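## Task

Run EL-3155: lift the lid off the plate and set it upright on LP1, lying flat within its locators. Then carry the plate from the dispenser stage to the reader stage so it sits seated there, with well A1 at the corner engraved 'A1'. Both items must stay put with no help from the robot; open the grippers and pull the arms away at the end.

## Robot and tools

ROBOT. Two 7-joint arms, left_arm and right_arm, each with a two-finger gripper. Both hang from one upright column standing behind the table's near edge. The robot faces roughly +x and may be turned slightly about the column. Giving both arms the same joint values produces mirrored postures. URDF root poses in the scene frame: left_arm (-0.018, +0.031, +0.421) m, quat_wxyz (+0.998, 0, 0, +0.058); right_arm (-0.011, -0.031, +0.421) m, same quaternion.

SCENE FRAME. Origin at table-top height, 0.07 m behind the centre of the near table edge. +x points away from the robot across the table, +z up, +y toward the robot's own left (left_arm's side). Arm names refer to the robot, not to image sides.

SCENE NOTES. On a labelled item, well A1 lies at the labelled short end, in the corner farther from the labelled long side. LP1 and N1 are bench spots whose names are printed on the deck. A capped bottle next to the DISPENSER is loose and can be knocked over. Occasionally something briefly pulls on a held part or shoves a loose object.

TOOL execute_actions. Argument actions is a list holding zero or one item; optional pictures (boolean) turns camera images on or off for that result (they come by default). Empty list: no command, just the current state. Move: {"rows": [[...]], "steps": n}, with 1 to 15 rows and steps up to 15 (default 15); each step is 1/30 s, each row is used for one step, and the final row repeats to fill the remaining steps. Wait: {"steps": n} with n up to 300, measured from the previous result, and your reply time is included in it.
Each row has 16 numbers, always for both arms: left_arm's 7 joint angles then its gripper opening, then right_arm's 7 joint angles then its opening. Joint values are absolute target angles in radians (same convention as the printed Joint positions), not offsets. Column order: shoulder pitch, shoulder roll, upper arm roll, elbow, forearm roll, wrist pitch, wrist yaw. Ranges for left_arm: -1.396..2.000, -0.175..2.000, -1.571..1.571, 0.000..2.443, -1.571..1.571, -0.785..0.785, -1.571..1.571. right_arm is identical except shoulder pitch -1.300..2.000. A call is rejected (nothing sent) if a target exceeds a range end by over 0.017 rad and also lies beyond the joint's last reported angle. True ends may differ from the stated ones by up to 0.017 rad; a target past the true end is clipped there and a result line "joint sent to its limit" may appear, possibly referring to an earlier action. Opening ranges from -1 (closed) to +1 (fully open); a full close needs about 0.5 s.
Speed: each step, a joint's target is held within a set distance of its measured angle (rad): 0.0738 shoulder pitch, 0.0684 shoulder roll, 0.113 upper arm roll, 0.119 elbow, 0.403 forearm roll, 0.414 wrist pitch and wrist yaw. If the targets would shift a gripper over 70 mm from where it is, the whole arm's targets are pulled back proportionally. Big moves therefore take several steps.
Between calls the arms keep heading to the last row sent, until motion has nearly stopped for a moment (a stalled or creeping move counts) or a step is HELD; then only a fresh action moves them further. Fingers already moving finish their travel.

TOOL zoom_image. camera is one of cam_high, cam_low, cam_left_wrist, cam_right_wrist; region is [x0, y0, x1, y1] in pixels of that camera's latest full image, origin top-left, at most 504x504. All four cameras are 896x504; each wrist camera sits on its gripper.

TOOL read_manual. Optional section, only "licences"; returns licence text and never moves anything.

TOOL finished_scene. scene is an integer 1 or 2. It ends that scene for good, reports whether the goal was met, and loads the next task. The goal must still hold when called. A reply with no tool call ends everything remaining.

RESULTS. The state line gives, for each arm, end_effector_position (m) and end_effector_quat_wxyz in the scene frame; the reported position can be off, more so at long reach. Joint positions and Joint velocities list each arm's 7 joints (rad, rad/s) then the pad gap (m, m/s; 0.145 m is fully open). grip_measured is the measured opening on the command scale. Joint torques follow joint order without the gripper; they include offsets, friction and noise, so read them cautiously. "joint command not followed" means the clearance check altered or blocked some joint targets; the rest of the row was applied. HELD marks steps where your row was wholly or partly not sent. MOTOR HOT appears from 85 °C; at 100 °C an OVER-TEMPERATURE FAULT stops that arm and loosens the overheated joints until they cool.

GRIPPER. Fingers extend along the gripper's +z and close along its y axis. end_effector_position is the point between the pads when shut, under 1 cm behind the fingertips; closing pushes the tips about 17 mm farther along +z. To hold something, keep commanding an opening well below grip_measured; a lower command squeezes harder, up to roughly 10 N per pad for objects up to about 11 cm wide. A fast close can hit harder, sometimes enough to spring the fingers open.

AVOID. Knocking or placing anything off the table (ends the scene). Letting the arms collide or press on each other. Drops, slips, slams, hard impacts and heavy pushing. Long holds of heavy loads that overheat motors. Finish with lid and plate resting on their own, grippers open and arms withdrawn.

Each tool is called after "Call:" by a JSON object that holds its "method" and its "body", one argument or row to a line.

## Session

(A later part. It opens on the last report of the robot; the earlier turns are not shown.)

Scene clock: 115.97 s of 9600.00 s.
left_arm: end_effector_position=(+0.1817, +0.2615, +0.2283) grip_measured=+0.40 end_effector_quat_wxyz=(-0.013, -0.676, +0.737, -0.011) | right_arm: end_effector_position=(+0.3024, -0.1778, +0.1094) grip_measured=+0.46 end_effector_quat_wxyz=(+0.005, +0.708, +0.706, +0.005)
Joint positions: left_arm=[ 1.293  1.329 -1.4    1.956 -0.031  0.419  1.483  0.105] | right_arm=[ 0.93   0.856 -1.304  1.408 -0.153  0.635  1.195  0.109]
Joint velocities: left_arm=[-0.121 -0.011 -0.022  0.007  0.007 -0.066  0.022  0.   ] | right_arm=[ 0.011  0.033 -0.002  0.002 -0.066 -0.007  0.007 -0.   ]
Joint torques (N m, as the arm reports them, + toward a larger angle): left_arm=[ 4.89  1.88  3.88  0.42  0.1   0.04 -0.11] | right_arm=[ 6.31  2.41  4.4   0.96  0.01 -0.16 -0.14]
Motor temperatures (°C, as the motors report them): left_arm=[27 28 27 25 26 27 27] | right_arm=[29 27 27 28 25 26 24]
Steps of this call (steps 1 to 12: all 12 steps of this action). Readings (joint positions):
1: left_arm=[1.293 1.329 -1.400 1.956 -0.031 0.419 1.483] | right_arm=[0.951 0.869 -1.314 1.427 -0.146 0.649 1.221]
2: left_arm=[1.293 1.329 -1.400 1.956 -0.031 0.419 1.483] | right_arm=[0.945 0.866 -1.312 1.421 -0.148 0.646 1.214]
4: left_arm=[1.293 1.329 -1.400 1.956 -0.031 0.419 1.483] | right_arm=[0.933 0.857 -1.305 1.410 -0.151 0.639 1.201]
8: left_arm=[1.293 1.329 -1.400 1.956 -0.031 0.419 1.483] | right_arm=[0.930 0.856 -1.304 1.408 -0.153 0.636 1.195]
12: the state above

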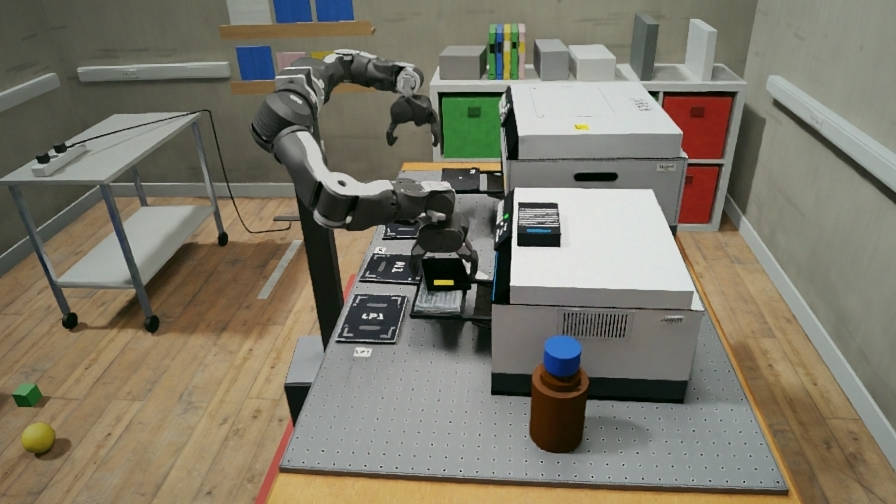

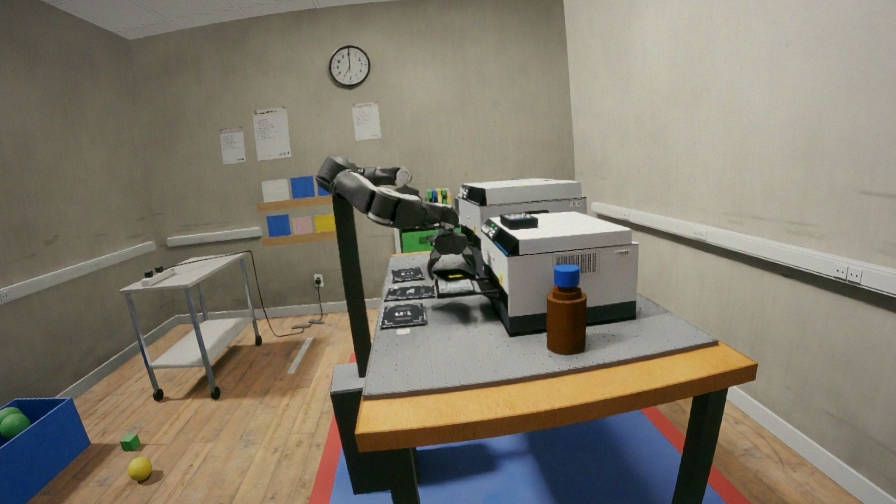

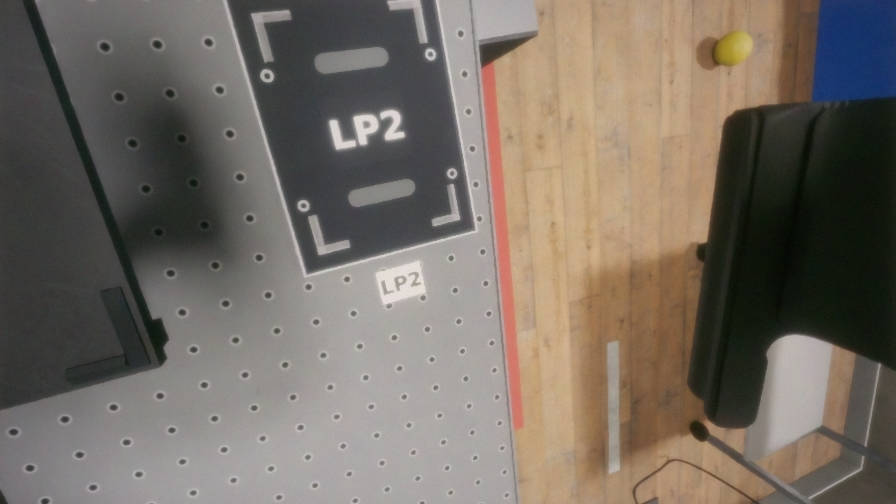

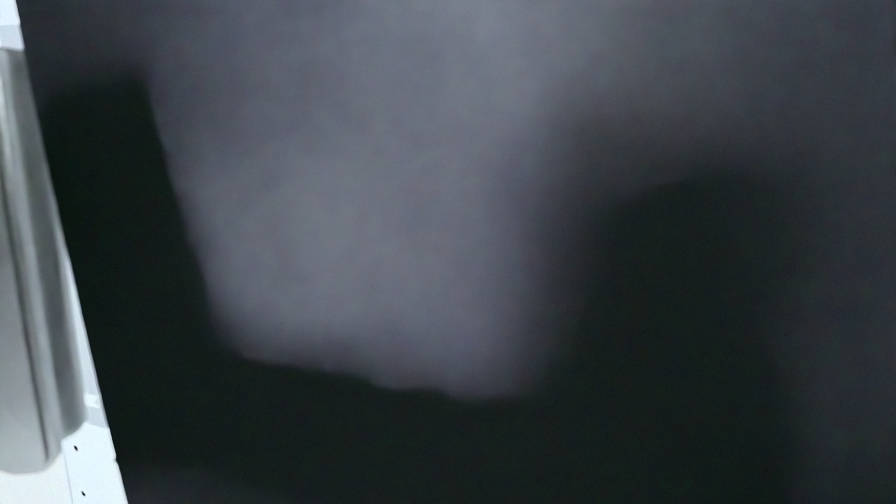

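Call:
{"method": "execute_actions", "body": {
  "actions": [
    {"rows":[[1.29,1.33,-1.405,1.955,-0.03,0.42,1.48,0.4,0.931,0.857,-1.3,1.408,-0.154,0.632,1.189,0.43],[1.29,1.33,-1.405,1.955,-0.03,0.42,1.48,0.4,0.931,0.857,-1.3,1.408,-0.154,0.632,1.189,0.4],[1.29,1.33,-1.405,1.955,-0.03,0.42,1.48,0.4,0.931,0.857,-1.3,1.408,-0.154,0.632,1.189,0.38],[1.29,1.33,-1.405,1.955,-0.03,0.42,1.48,0.4,0.931,0.857,-1.3,1.408,-0.154,0.632,1.189,0.36],[1.29,1.33,-1.405,1.955,-0.03,0.42,1.48,0.4,0.931,0.857,-1.3,1.408,-0.154,0.632,1.189,0.34],[1.29,1.33,-1.405,1.955,-0.03,0.42,1.48,0.4,0.931,0.857,-1.3,1.408,-0.154,0.632,1.189,0.32],[1.29,1.33,-1.405,1.955,-0.03,0.42,1.48,0.4,0.931,0.857,-1.3,1.408,-0.154,0.632,1.189,0.3],[1.29,1.33,-1.405,1.955,-0.03,0.42,1.48,0.4,0.931,0.857,-1.3,1.408,-0.154,0.632,1.189,0.28],[1.29,1.33,-1.405,1.955,-0.03,0.42,1.48,0.4,0.931,0.857,-1.3,1.408,-0.154,0.632,1.189,0.26],[1.29,1.33,-1.405,1.955,-0.03,0.42,1.48,0.4,0.931,0.857,-1.3,1.408,-0.154,0.632,1.189,0.24],[1.29,1.33,-1.405,1.955,-0.03,0.42,1.48,0.4,0.931,0.857,-1.3,1.408,-0.154,0.632,1.189,0.22],[1.29,1.33,-1.405,1.955,-0.03,0.42,1.48,0.4,0.931,0.857,-1.3,1.408,-0.154,0.632,1.189,0.2],[1.29,1.33,-1.405,1.955,-0.03,0.42,1.48,0.4,0.931,0.857,-1.3,1.408,-0.154,0.632,1.189,0.18],[1.29,1.33,-1.405,1.955,-0.03,0.42,1.48,0.4,0.931,0.857,-1.3,1.408,-0.154,0.632,1.189,0.15],[1.29,1.33,-1.405,1.955,-0.03,0.42,1.48,0.4,0.931,0.857,-1.3,1.408,-0.154,0.632,1.189,0.12]]}
  ]
}}

Call:
{"method": "zoom_image", "body": {
  "camera": "cam_high",
  "region": [390, 230, 500, 320]
}}

Call:
{"method": "zoom_image", "body": {
  "camera": "cam_low",
  "region": [415, 245, 495, 310]
}}

Scene clock: 119.53 s of 9600.00 s.
left_arm: end_effector_position=(+0.1817, +0.2615, +0.2283) grip_measured=+0.40 end_effector_quat_wxyz=(-0.013, -0.676, +0.737, -0.011) | right_arm: end_effector_position=(+0.3041, -0.1771, +0.1103) grip_measured=+0.25 end_effector_quat_wxyz=(+0.007, +0.706, +0.709, +0.009)
Joint positions: left_arm=[ 1.293  1.329 -1.4    1.956 -0.031  0.419  1.483  0.105] | right_arm=[ 0.931  0.856 -1.302  1.41  -0.155  0.63   1.19   0.094]
Joint velocities: left_arm=[-0.055 -0.011 -0.012  0.002  0.022  0.11  -0.007 -0.   ] | right_arm=[-0.011  0.011 -0.017 -0.002 -0.051 -0.081  0.022  0.   ]
Joint torques (N m, as the arm reports them, + toward a larger angle): left_arm=[ 4.89  1.9   3.89  0.4   0.1   0.04 -0.1 ] | right_arm=[ 6.11  2.45  3.85  0.59  0.08 -0.04 -0.04]
Motor temperatures (°C, as the motors report them): left_arm=[27 28 27 25 26 27 27] | right_arm=[29 27 28 28 25 26 24]
Steps of this call (steps 1 to 15: the robot went on to your last target; steps 16 to 90: nothing new was sent; then 0.07 s passed at rest; steps 91 to 105: all 15 steps of this action). Readings (joint positions):
91: left_arm=[1.293 1.329 -1.400 1.956 -0.031 0.419 1.483] | right_arm=[0.930 0.856 -1.304 1.408 -0.153 0.635 1.195]
92: left_arm=[1.293 1.329 -1.400 1.956 -0.031 0.419 1.483] | right_arm=[0.930 0.856 -1.304 1.408 -0.153 0.635 1.194]
94: left_arm=[1.293 1.329 -1.400 1.956 -0.031 0.419 1.483] | right_arm=[0.930 0.856 -1.304 1.408 -0.154 0.635 1.193]
98: left_arm=[1.293 1.329 -1.400 1.956 -0.031 0.419 1.483] | right_arm=[0.930 0.856 -1.303 1.408 -0.156 0.634 1.191]
105: the state above

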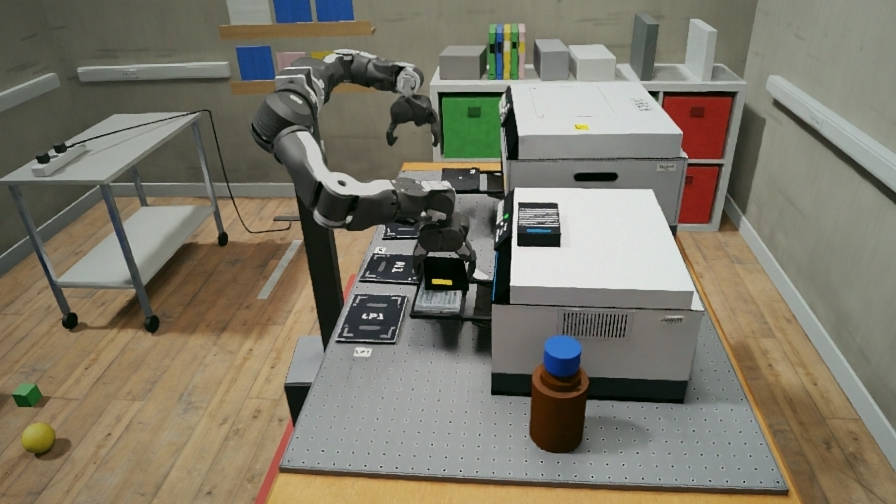

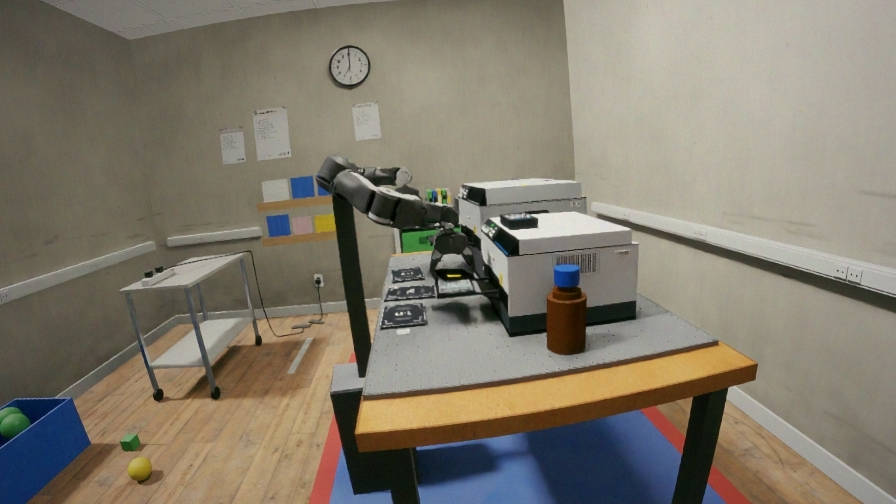

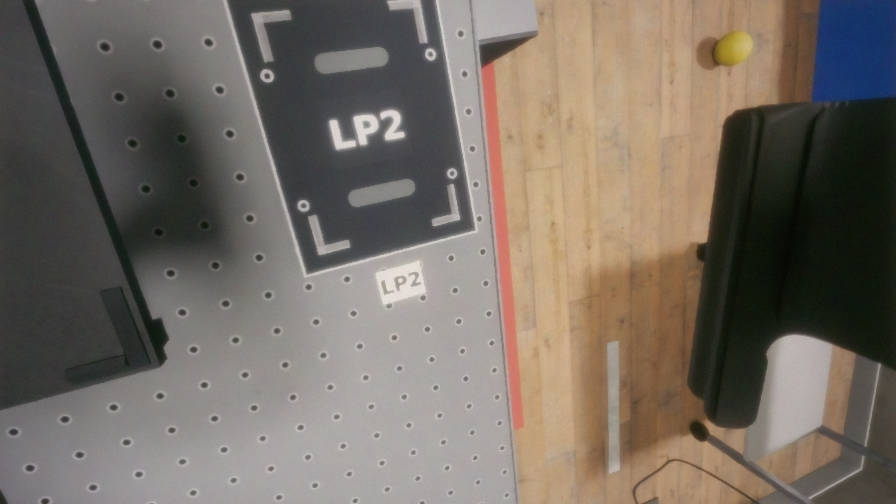

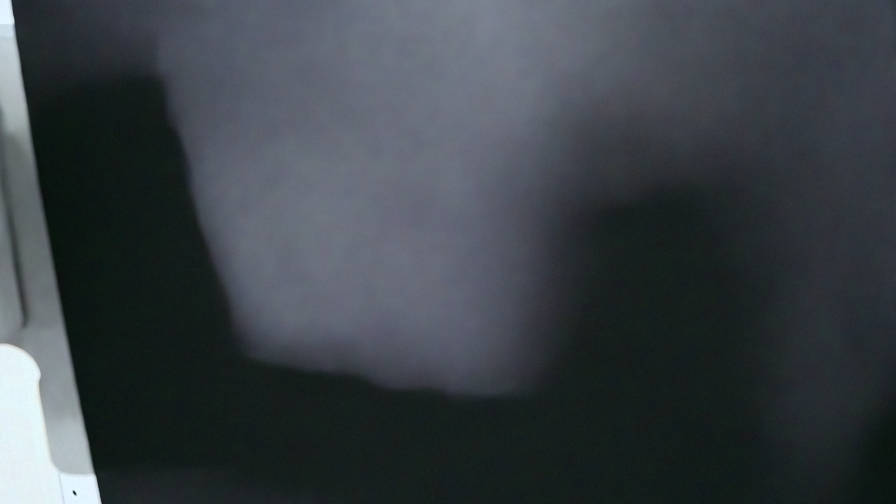

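Region (390, 230, 500, 320) of cam_high's 896x504 image, scaled by 4.582, with more detail than that image has; it fills the top 412 rows of this view, and the rest is white.

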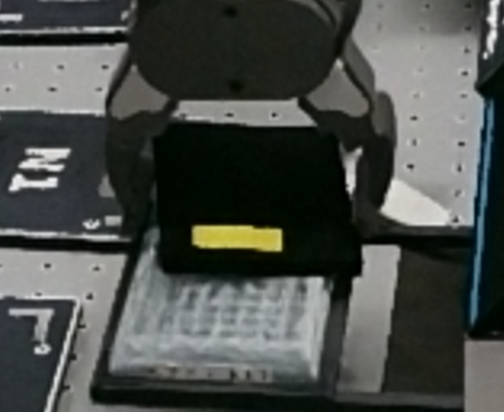

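Region (415, 245, 495, 310) of cam_low's 896x504 image, scaled by 6.300, with more detail than that image has; it fills the top 410 rows of this view, and the rest is white.

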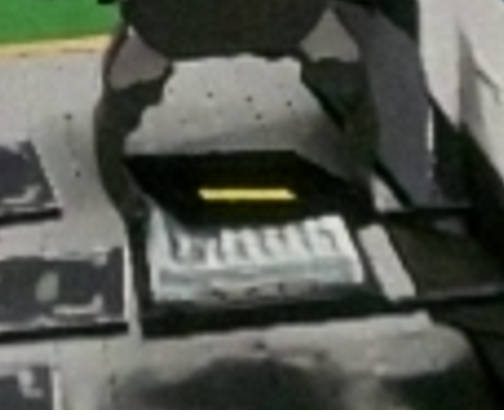

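Call:
{"method": "execute_actions", "body": {
  "actions": [
    {"rows":[[1.29,1.33,-1.405,1.955,-0.03,0.42,1.48,0.4,0.931,0.857,-1.3,1.408,-0.154,0.632,1.189,0.26],[1.29,1.33,-1.405,1.955,-0.03,0.42,1.48,0.4,0.931,0.857,-1.3,1.408,-0.154,0.632,1.189,0.29],[1.29,1.33,-1.405,1.955,-0.03,0.42,1.48,0.4,0.931,0.857,-1.3,1.408,-0.154,0.632,1.189,0.32],[1.29,1.33,-1.405,1.955,-0.03,0.42,1.48,0.4,0.931,0.857,-1.3,1.408,-0.154,0.632,1.195,0.35],[1.29,1.33,-1.405,1.955,-0.03,0.42,1.48,0.4,0.937,0.86,-1.304,1.413,-0.153,0.636,1.2,0.38],[1.29,1.33,-1.405,1.955,-0.03,0.42,1.48,0.4,0.945,0.864,-1.308,1.419,-0.151,0.641,1.209,0.38]],"steps":12}
  ],
  "pictures": false
}}

Call:
{"method": "execute_actions", "body": {
  "actions": [
    {"rows":[[1.29,1.33,-1.405,1.955,-0.03,0.42,1.48,0.4,0.945,0.864,-1.308,1.419,-0.151,0.641,1.209,0.35],[1.29,1.33,-1.405,1.955,-0.03,0.42,1.48,0.4,0.945,0.864,-1.308,1.419,-0.151,0.641,1.209,0.32],[1.29,1.33,-1.405,1.955,-0.03,0.42,1.48,0.4,0.945,0.864,-1.308,1.419,-0.151,0.641,1.209,0.3],[1.29,1.33,-1.405,1.955,-0.03,0.42,1.48,0.4,0.945,0.864,-1.308,1.419,-0.151,0.641,1.209,0.28],[1.29,1.33,-1.405,1.955,-0.03,0.42,1.48,0.4,0.945,0.864,-1.308,1.419,-0.151,0.641,1.209,0.26],[1.29,1.33,-1.405,1.955,-0.03,0.42,1.48,0.4,0.945,0.864,-1.308,1.419,-0.151,0.641,1.209,0.24],[1.29,1.33,-1.405,1.955,-0.03,0.42,1.48,0.4,0.945,0.864,-1.308,1.419,-0.151,0.641,1.209,0.22],[1.29,1.33,-1.405,1.955,-0.03,0.42,1.48,0.4,0.945,0.864,-1.308,1.419,-0.151,0.641,1.209,0.2],[1.29,1.33,-1.405,1.955,-0.03,0.42,1.48,0.4,0.945,0.864,-1.308,1.419,-0.151,0.641,1.209,0.18],[1.29,1.33,-1.405,1.955,-0.03,0.42,1.48,0.4,0.945,0.864,-1.308,1.419,-0.151,0.641,1.209,0.16],[1.29,1.33,-1.405,1.955,-0.03,0.42,1.48,0.4,0.945,0.864,-1.308,1.419,-0.151,0.641,1.209,0.13],[1.29,1.33,-1.405,1.955,-0.03,0.42,1.48,0.4,0.945,0.864,-1.308,1.419,-0.151,0.641,1.209,0.1]]}
  ]
}}

Call:
{"method": "zoom_image", "body": {
  "camera": "cam_high",
  "region": [390, 230, 500, 320]
}}

Call:
{"method": "zoom_image", "body": {
  "camera": "cam_low",
  "region": [415, 245, 495, 310]
}}

Scene clock: 127.50 s of 9600.00 s.
left_arm: end_effector_position=(+0.1817, +0.2615, +0.2283) grip_measured=+0.40 end_effector_quat_wxyz=(-0.013, -0.676, +0.737, -0.011) | right_arm: end_effector_position=(+0.3039, -0.1781, +0.1140) grip_measured=+0.38 end_effector_quat_wxyz=(+0.007, +0.707, +0.707, +0.007)
Joint positions: left_arm=[ 1.293  1.329 -1.4    1.956 -0.031  0.419  1.483  0.105] | right_arm=[ 0.943  0.863 -1.306  1.418 -0.153  0.638  1.203  0.103]
Joint velocities: left_arm=[-0.055  0.033 -0.002 -0.017 -0.022 -0.022  0.007  0.   ] | right_arm=[ 0.099 -0.077  0.007 -0.012 -0.081  0.007  0.007  0.   ]
Joint torques (N m, as the arm reports them, + toward a larger angle): left_arm=[ 4.94  1.91  3.93  0.45  0.1   0.03 -0.1 ] | right_arm=[6.28 2.28 3.16 1.08 0.1  0.02 0.16]
Motor temperatures (°C, as the motors report them): left_arm=[27 28 27 25 26 27 27] | right_arm=[30 27 28 28 25 26 24]
Steps of this call (steps 1 to 15: the robot went on to your last target; steps 16 to 90: nothing new was sent; then 4.57 s passed at rest; steps 91 to 102: all 12 steps of this action). Readings (joint positions):
91: left_arm=[1.293 1.329 -1.400 1.956 -0.031 0.419 1.483] | right_arm=[0.931 0.856 -1.302 1.410 -0.155 0.630 1.190]
92: left_arm=[1.293 1.329 -1.400 1.956 -0.031 0.419 1.483] | right_arm=[0.931 0.856 -1.302 1.410 -0.155 0.630 1.190]
94: left_arm=[1.293 1.329 -1.400 1.956 -0.031 0.419 1.483] | right_arm=[0.931 0.856 -1.302 1.409 -0.155 0.630 1.190]
98: left_arm=[1.293 1.329 -1.400 1.956 -0.031 0.419 1.483] | right_arm=[0.943 0.863 -1.306 1.418 -0.153 0.637 1.201]
102: the state above

Scene clock: 128.00 s of 9600.00 s.
left_arm: end_effector_position=(+0.1817, +0.2615, +0.2283) grip_measured=+0.40 end_effector_quat_wxyz=(-0.013, -0.676, +0.737, -0.011) | right_arm: end_effector_position=(+0.3037, -0.1773, +0.1145) grip_measured=+0.20 end_effector_quat_wxyz=(+0.006, +0.706, +0.708, +0.007)
Joint positions: left_arm=[ 1.293  1.329 -1.4    1.956 -0.031  0.419  1.483  0.105] | right_arm=[ 0.944  0.863 -1.306  1.421 -0.151  0.638  1.204  0.09 ]
Joint velocities: left_arm=[-0.011  0.077 -0.002 -0.022 -0.037  0.051 -0.051 -0.   ] | right_arm=[-0.033  0.011 -0.002 -0.012  0.007 -0.007 -0.066  0.   ]
Joint torques (N m, as the arm reports them, + toward a larger angle): left_arm=[ 4.88  1.93  3.94  0.45  0.1   0.04 -0.1 ] | right_arm=[6.16 2.11 3.   0.75 0.08 0.01 0.16]
Motor temperatures (°C, as the motors report them): left_arm=[27 28 27 25 26 27 27] | right_arm=[30 27 28 28 25 26 24]
Steps of this call (steps 1 to 15: all 15 steps of this action). Readings (joint positions):
1: left_arm=[1.293 1.329 -1.400 1.956 -0.031 0.419 1.483] | right_arm=[0.943 0.863 -1.306 1.418 -0.153 0.638 1.203]
2: left_arm=[1.293 1.329 -1.400 1.956 -0.031 0.419 1.483] | right_arm=[0.943 0.863 -1.306 1.418 -0.153 0.638 1.203]
4: left_arm=[1.293 1.329 -1.400 1.956 -0.031 0.419 1.483] | right_arm=[0.943 0.863 -1.306 1.418 -0.153 0.638 1.203]
8: left_arm=[1.293 1.329 -1.400 1.956 -0.031 0.419 1.483] | right_arm=[0.943 0.863 -1.306 1.419 -0.153 0.638 1.203]
15: the state above

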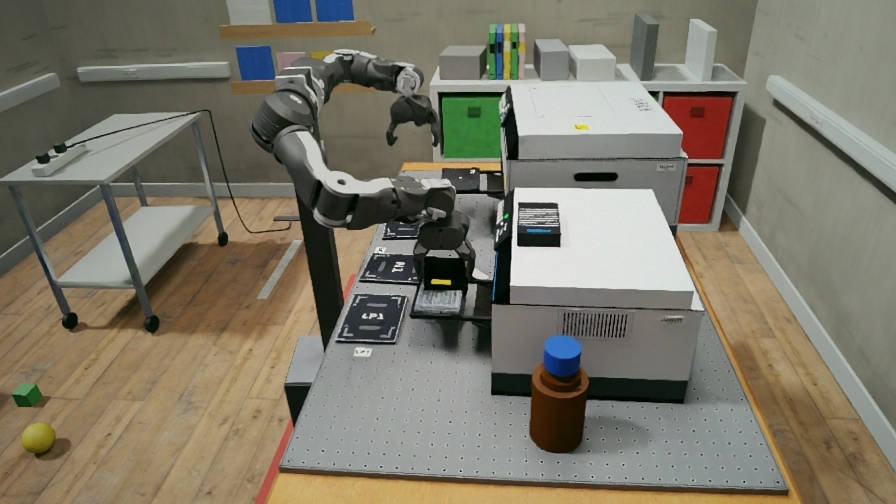

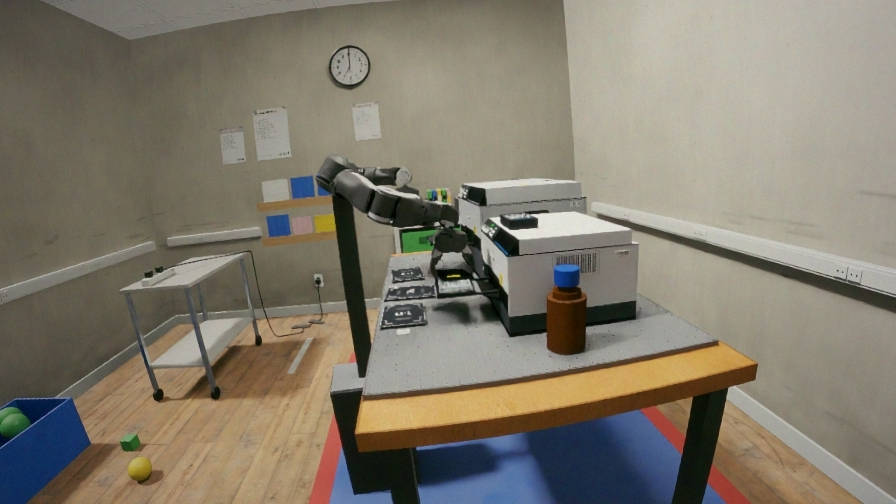

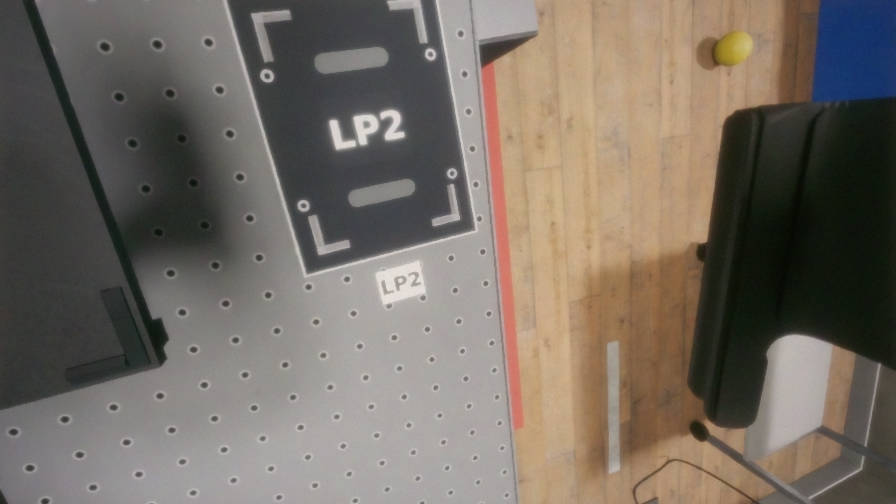

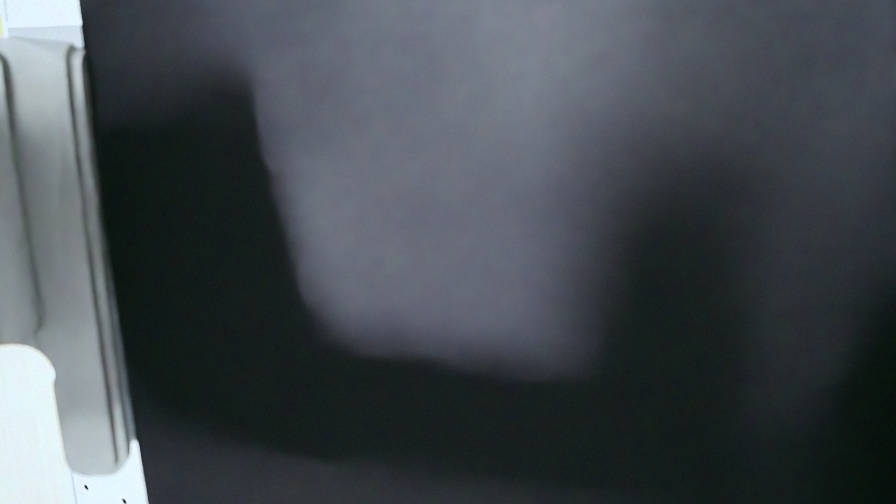

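Region (390, 230, 500, 320) of cam_high's 896x504 image, scaled by 4.582, with more detail than that image has; it fills the top 412 rows of this view, and the rest is white.

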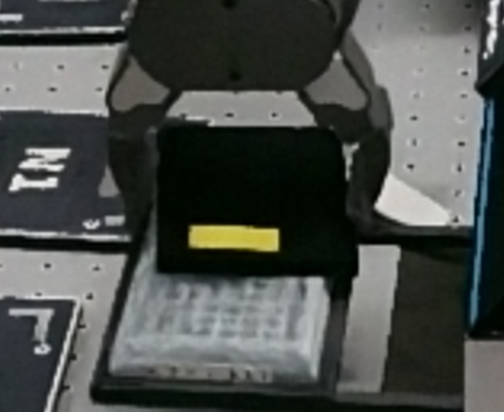

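Region (415, 245, 495, 310) of cam_low's 896x504 image, scaled by 6.300, with more detail than that image has; it fills the top 410 rows of this view, and the rest is white.

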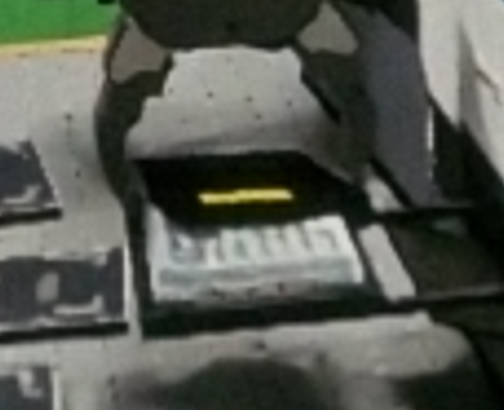

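Call:
{"method": "execute_actions", "body": {
  "actions": [
    {"rows":[[1.29,1.33,-1.405,1.955,-0.03,0.42,1.48,0.4,0.946,0.864,-1.308,1.42,-0.145,0.652,1.206,0.1],[1.29,1.33,-1.405,1.955,-0.03,0.42,1.48,0.4,0.947,0.864,-1.308,1.42,-0.139,0.664,1.203,0.1],[1.29,1.33,-1.405,1.955,-0.03,0.42,1.48,0.4,0.947,0.864,-1.308,1.42,-0.133,0.675,1.2,0.1],[1.29,1.33,-1.405,1.955,-0.03,0.42,1.48,0.4,0.947,0.864,-1.308,1.42,-0.127,0.687,1.196,0.1],[1.29,1.33,-1.405,1.955,-0.03,0.42,1.48,0.4,0.947,0.864,-1.308,1.42,-0.121,0.698,1.192,0.1],[1.29,1.33,-1.405,1.955,-0.03,0.42,1.48,0.4,0.947,0.864,-1.308,1.42,-0.115,0.71,1.188,0.1],[1.29,1.33,-1.405,1.955,-0.03,0.42,1.48,0.4,0.947,0.864,-1.308,1.42,-0.109,0.721,1.184,0.1],[1.29,1.33,-1.405,1.955,-0.03,0.42,1.48,0.4,0.947,0.864,-1.308,1.42,-0.103,0.732,1.18,0.1],[1.29,1.33,-1.405,1.955,-0.03,0.42,1.48,0.4,0.947,0.864,-1.308,1.42,-0.097,0.744,1.176,0.1]]}
  ]
}}

Call:
{"method": "zoom_image", "body": {
  "camera": "cam_high",
  "region": [390, 230, 500, 320]
}}

Scene clock: 131.83 s of 9600.00 s.
left_arm: end_effector_position=(+0.1817, +0.2615, +0.2283) grip_measured=+0.40 end_effector_quat_wxyz=(-0.013, -0.676, +0.737, -0.011) | right_arm: end_effector_position=(+0.3037, -0.1765, +0.1155) grip_measured=+0.18 end_effector_quat_wxyz=(+0.004, +0.742, +0.670, +0.008)
Joint positions: left_arm=[ 1.293  1.329 -1.4    1.956 -0.031  0.419  1.483  0.105] | right_arm=[ 0.948  0.863 -1.306  1.422 -0.099  0.734  1.175  0.089]
Joint velocities: left_arm=[ 0.011 -0.011 -0.022  0.012 -0.037  0.037  0.022 -0.   ] | right_arm=[-0.033 -0.033 -0.012  0.002  0.081  0.007 -0.007  0.   ]
Joint torques (N m, as the arm reports them, + toward a larger angle): left_arm=[ 4.96  1.91  3.91  0.41  0.1   0.04 -0.11] | right_arm=[6.13 2.19 3.1  0.72 0.09 0.24 0.01]
Motor temperatures (°C, as the motors report them): left_arm=[27 28 27 25 26 27 27] | right_arm=[30 27 28 28 25 26 24]
Steps of this call (steps 1 to 15: the robot went on to your last target; steps 16 to 90: nothing new was sent; then 0.33 s passed at rest; steps 91 to 105: all 15 steps of this action). Readings (joint positions):
91: left_arm=[1.293 1.329 -1.400 1.956 -0.031 0.419 1.483] | right_arm=[0.945 0.863 -1.306 1.421 -0.150 0.641 1.204]
92: left_arm=[1.293 1.329 -1.400 1.956 -0.031 0.419 1.483] | right_arm=[0.946 0.863 -1.306 1.421 -0.146 0.648 1.204]
94: left_arm=[1.293 1.329 -1.400 1.956 -0.031 0.419 1.483] | right_arm=[0.947 0.863 -1.306 1.421 -0.136 0.667 1.200]
98: left_arm=[1.293 1.329 -1.400 1.956 -0.031 0.419 1.483] | right_arm=[0.947 0.863 -1.306 1.422 -0.112 0.710 1.185]
105: the state above

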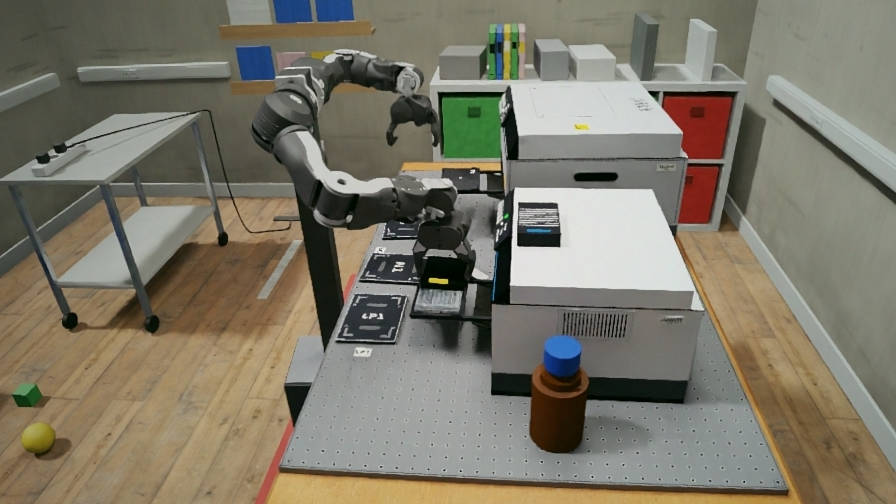

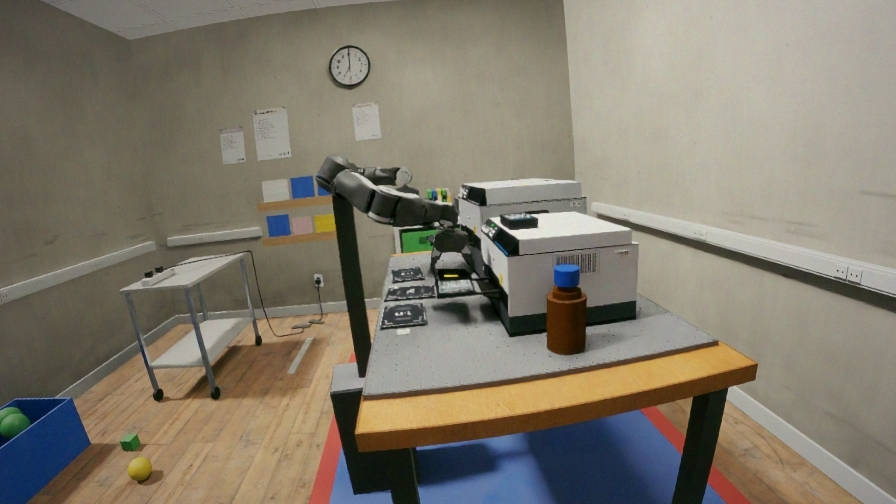

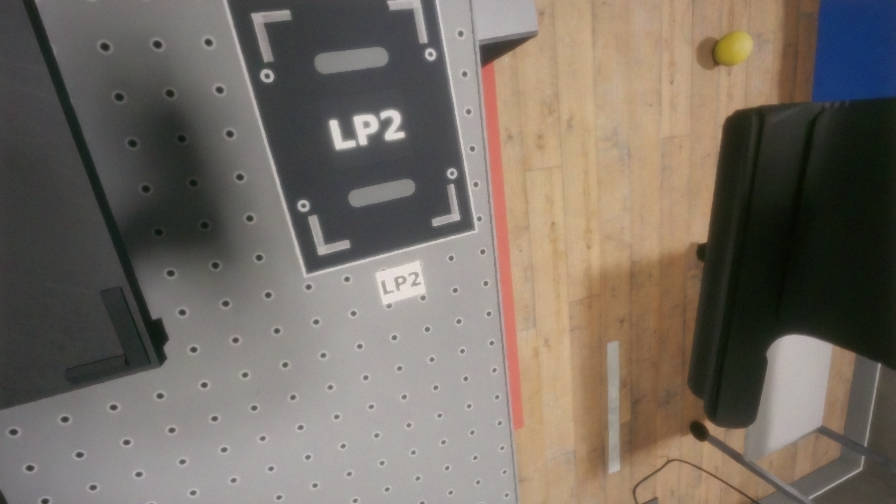

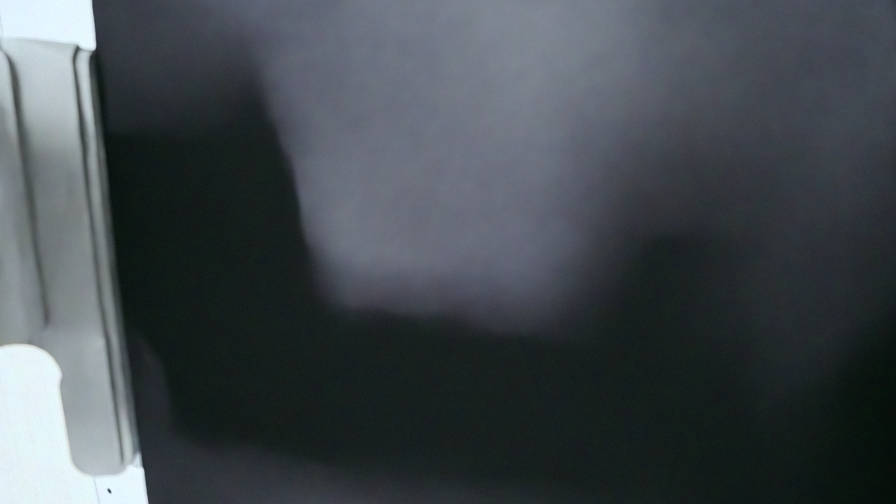

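Region (390, 230, 500, 320) of cam_high's 896x504 image, scaled by 4.582, with more detail than that image has; it fills the top 412 rows of this view, and the rest is white.

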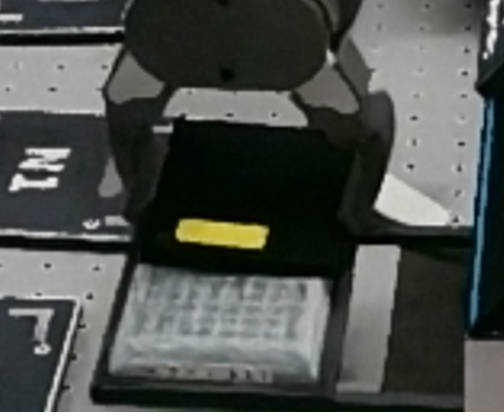

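Call:
{"method": "execute_actions", "body": {
  "actions": [
    {"rows":[[1.29,1.33,-1.405,1.955,-0.03,0.42,1.48,0.4,0.947,0.864,-1.308,1.42,-0.099,0.735,1.176,0.19],[1.29,1.33,-1.405,1.955,-0.03,0.42,1.48,0.4,0.947,0.864,-1.308,1.42,-0.099,0.735,1.176,0.23],[1.29,1.33,-1.405,1.955,-0.03,0.42,1.48,0.4,0.947,0.864,-1.308,1.42,-0.105,0.72,1.18,0.28],[1.29,1.33,-1.405,1.955,-0.03,0.42,1.48,0.4,0.945,0.864,-1.308,1.42,-0.115,0.7,1.184,0.33],[1.29,1.33,-1.405,1.955,-0.03,0.42,1.48,0.4,0.943,0.863,-1.306,1.418,-0.127,0.68,1.188,0.33],[1.29,1.33,-1.405,1.955,-0.03,0.42,1.48,0.4,0.94,0.862,-1.304,1.415,-0.14,0.655,1.192,0.33],[1.29,1.33,-1.405,1.955,-0.03,0.42,1.48,0.4,0.936,0.86,-1.303,1.412,-0.154,0.632,1.198,0.33],[1.29,1.33,-1.405,1.955,-0.03,0.42,1.48,0.4,0.936,0.86,-1.303,1.412,-0.154,0.632,1.198,0.31],[1.29,1.33,-1.405,1.955,-0.03,0.42,1.48,0.4,0.936,0.86,-1.303,1.412,-0.154,0.632,1.198,0.28],[1.29,1.33,-1.405,1.955,-0.03,0.42,1.48,0.4,0.936,0.86,-1.303,1.412,-0.154,0.632,1.198,0.25],[1.29,1.33,-1.405,1.955,-0.03,0.42,1.48,0.4,0.936,0.86,-1.303,1.412,-0.154,0.632,1.198,0.22],[1.29,1.33,-1.405,1.955,-0.03,0.42,1.48,0.4,0.936,0.86,-1.303,1.412,-0.154,0.632,1.198,0.19],[1.29,1.33,-1.405,1.955,-0.03,0.42,1.48,0.4,0.936,0.86,-1.303,1.412,-0.154,0.632,1.198,0.16],[1.29,1.33,-1.405,1.955,-0.03,0.42,1.48,0.4,0.936,0.86,-1.303,1.412,-0.154,0.632,1.198,0.13],[1.29,1.33,-1.405,1.955,-0.03,0.42,1.48,0.4,0.936,0.86,-1.303,1.412,-0.154,0.632,1.198,0.1]]}
  ]
}}

Call:
{"method": "zoom_image", "body": {
  "camera": "cam_high",
  "region": [390, 230, 500, 320]
}}

Call:
{"method": "zoom_image", "body": {
  "camera": "cam_low",
  "region": [415, 245, 495, 310]
}}

Scene clock: 136.90 s of 9600.00 s.
left_arm: end_effector_position=(+0.1817, +0.2615, +0.2283) grip_measured=+0.40 end_effector_quat_wxyz=(-0.013, -0.676, +0.737, -0.011) | right_arm: end_effector_position=(+0.3030, -0.1788, +0.1108) grip_measured=+0.16 end_effector_quat_wxyz=(+0.007, +0.708, +0.707, +0.006)
Joint positions: left_arm=[ 1.293  1.329 -1.4    1.956 -0.031  0.419  1.483  0.105] | right_arm=[ 0.934  0.861 -1.306  1.412 -0.152  0.635  1.195  0.088]
Joint velocities: left_arm=[-0.033 -0.011 -0.007 -0.007 -0.066 -0.022 -0.037  0.   ] | right_arm=[ 0.055  0.011 -0.012 -0.012  0.051  0.022 -0.037  0.   ]
Joint torques (N m, as the arm reports them, + toward a larger angle): left_arm=[ 4.92  1.91  3.9   0.41  0.12  0.04 -0.11] | right_arm=[ 6.32  1.71  3.86  1.02  0.   -0.12  0.13]
Motor temperatures (°C, as the motors report them): left_arm=[27 28 27 25 26 27 27] | right_arm=[30 27 28 28 25 26 24]
Steps of this call (steps 1 to 15: the robot went on to your last target; steps 16 to 90: nothing new was sent; then 1.57 s passed at rest; steps 91 to 105: all 15 steps of this action). Readings (joint positions):
91: left_arm=[1.293 1.329 -1.400 1.956 -0.031 0.419 1.483] | right_arm=[0.948 0.863 -1.306 1.422 -0.099 0.734 1.175]
92: left_arm=[1.293 1.329 -1.400 1.956 -0.031 0.419 1.483] | right_arm=[0.947 0.863 -1.306 1.422 -0.099 0.734 1.175]
94: left_arm=[1.293 1.329 -1.400 1.956 -0.031 0.419 1.483] | right_arm=[0.947 0.863 -1.306 1.421 -0.106 0.718 1.177]
98: left_arm=[1.293 1.329 -1.400 1.956 -0.031 0.419 1.483] | right_arm=[0.935 0.862 -1.306 1.412 -0.146 0.649 1.190]
105: the state above

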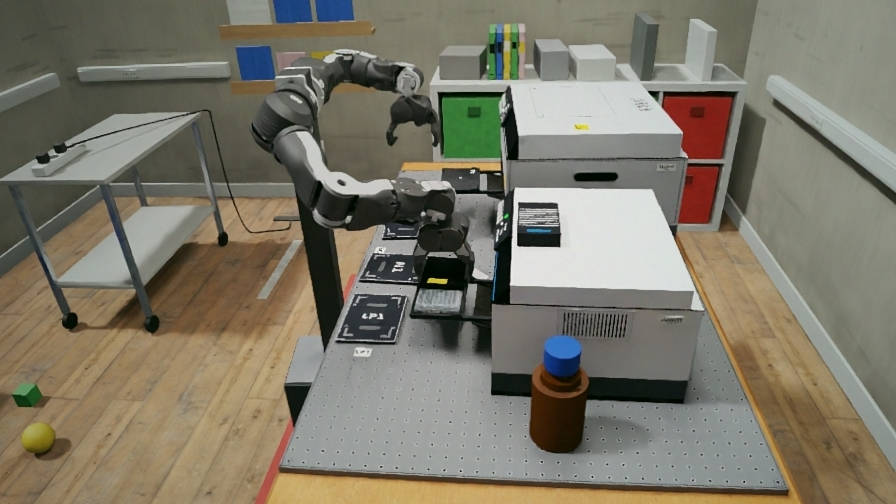

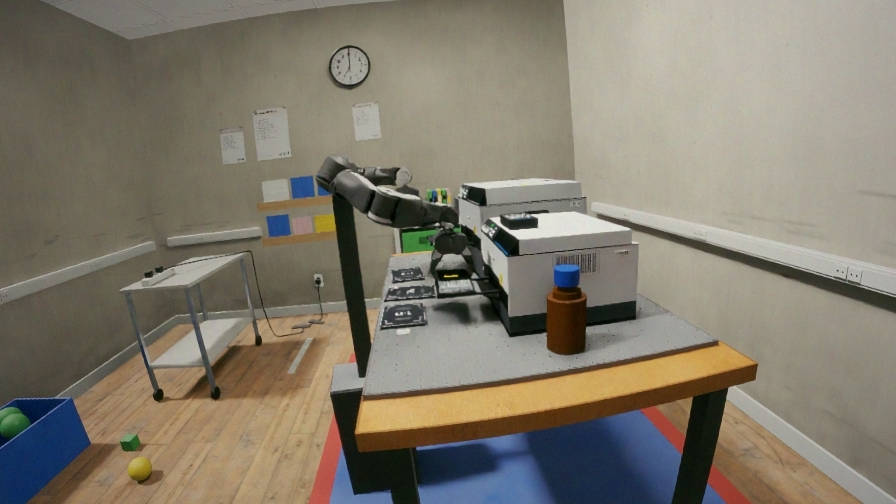

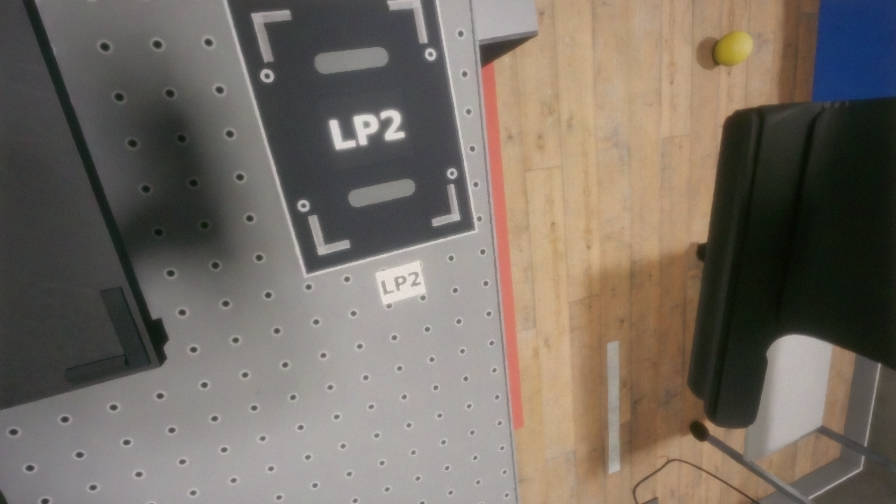

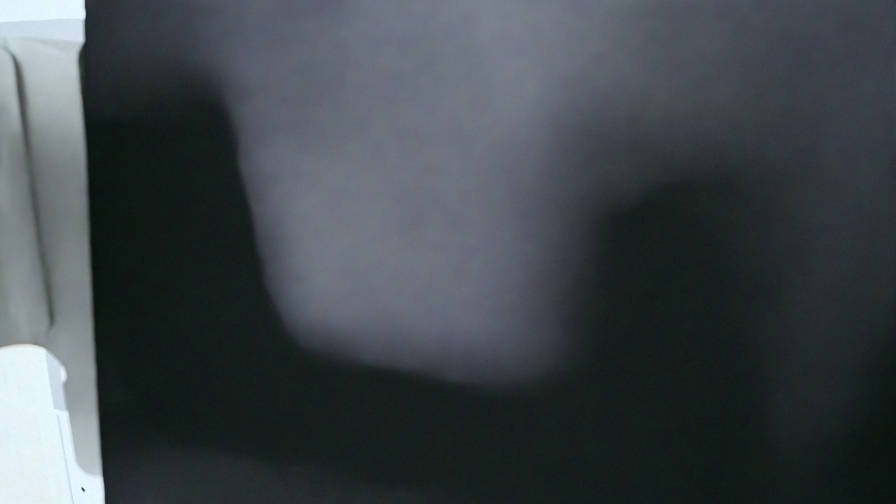

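Region (390, 230, 500, 320) of cam_high's 896x504 image, scaled by 4.582, with more detail than that image has; it fills the top 412 rows of this view, and the rest is white.

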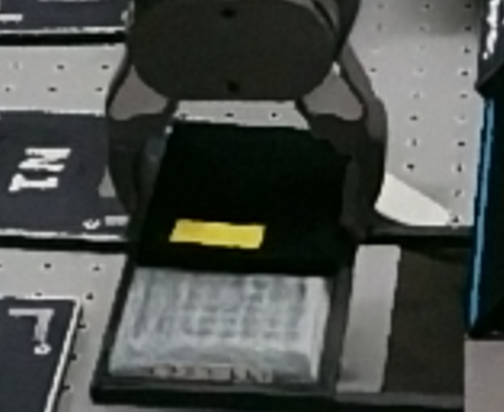

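Region (415, 245, 495, 310) of cam_low's 896x504 image, scaled by 6.300, with more detail than that image has; it fills the top 410 rows of this view, and the rest is white.

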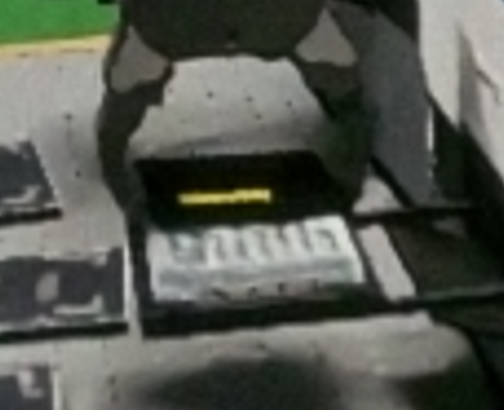

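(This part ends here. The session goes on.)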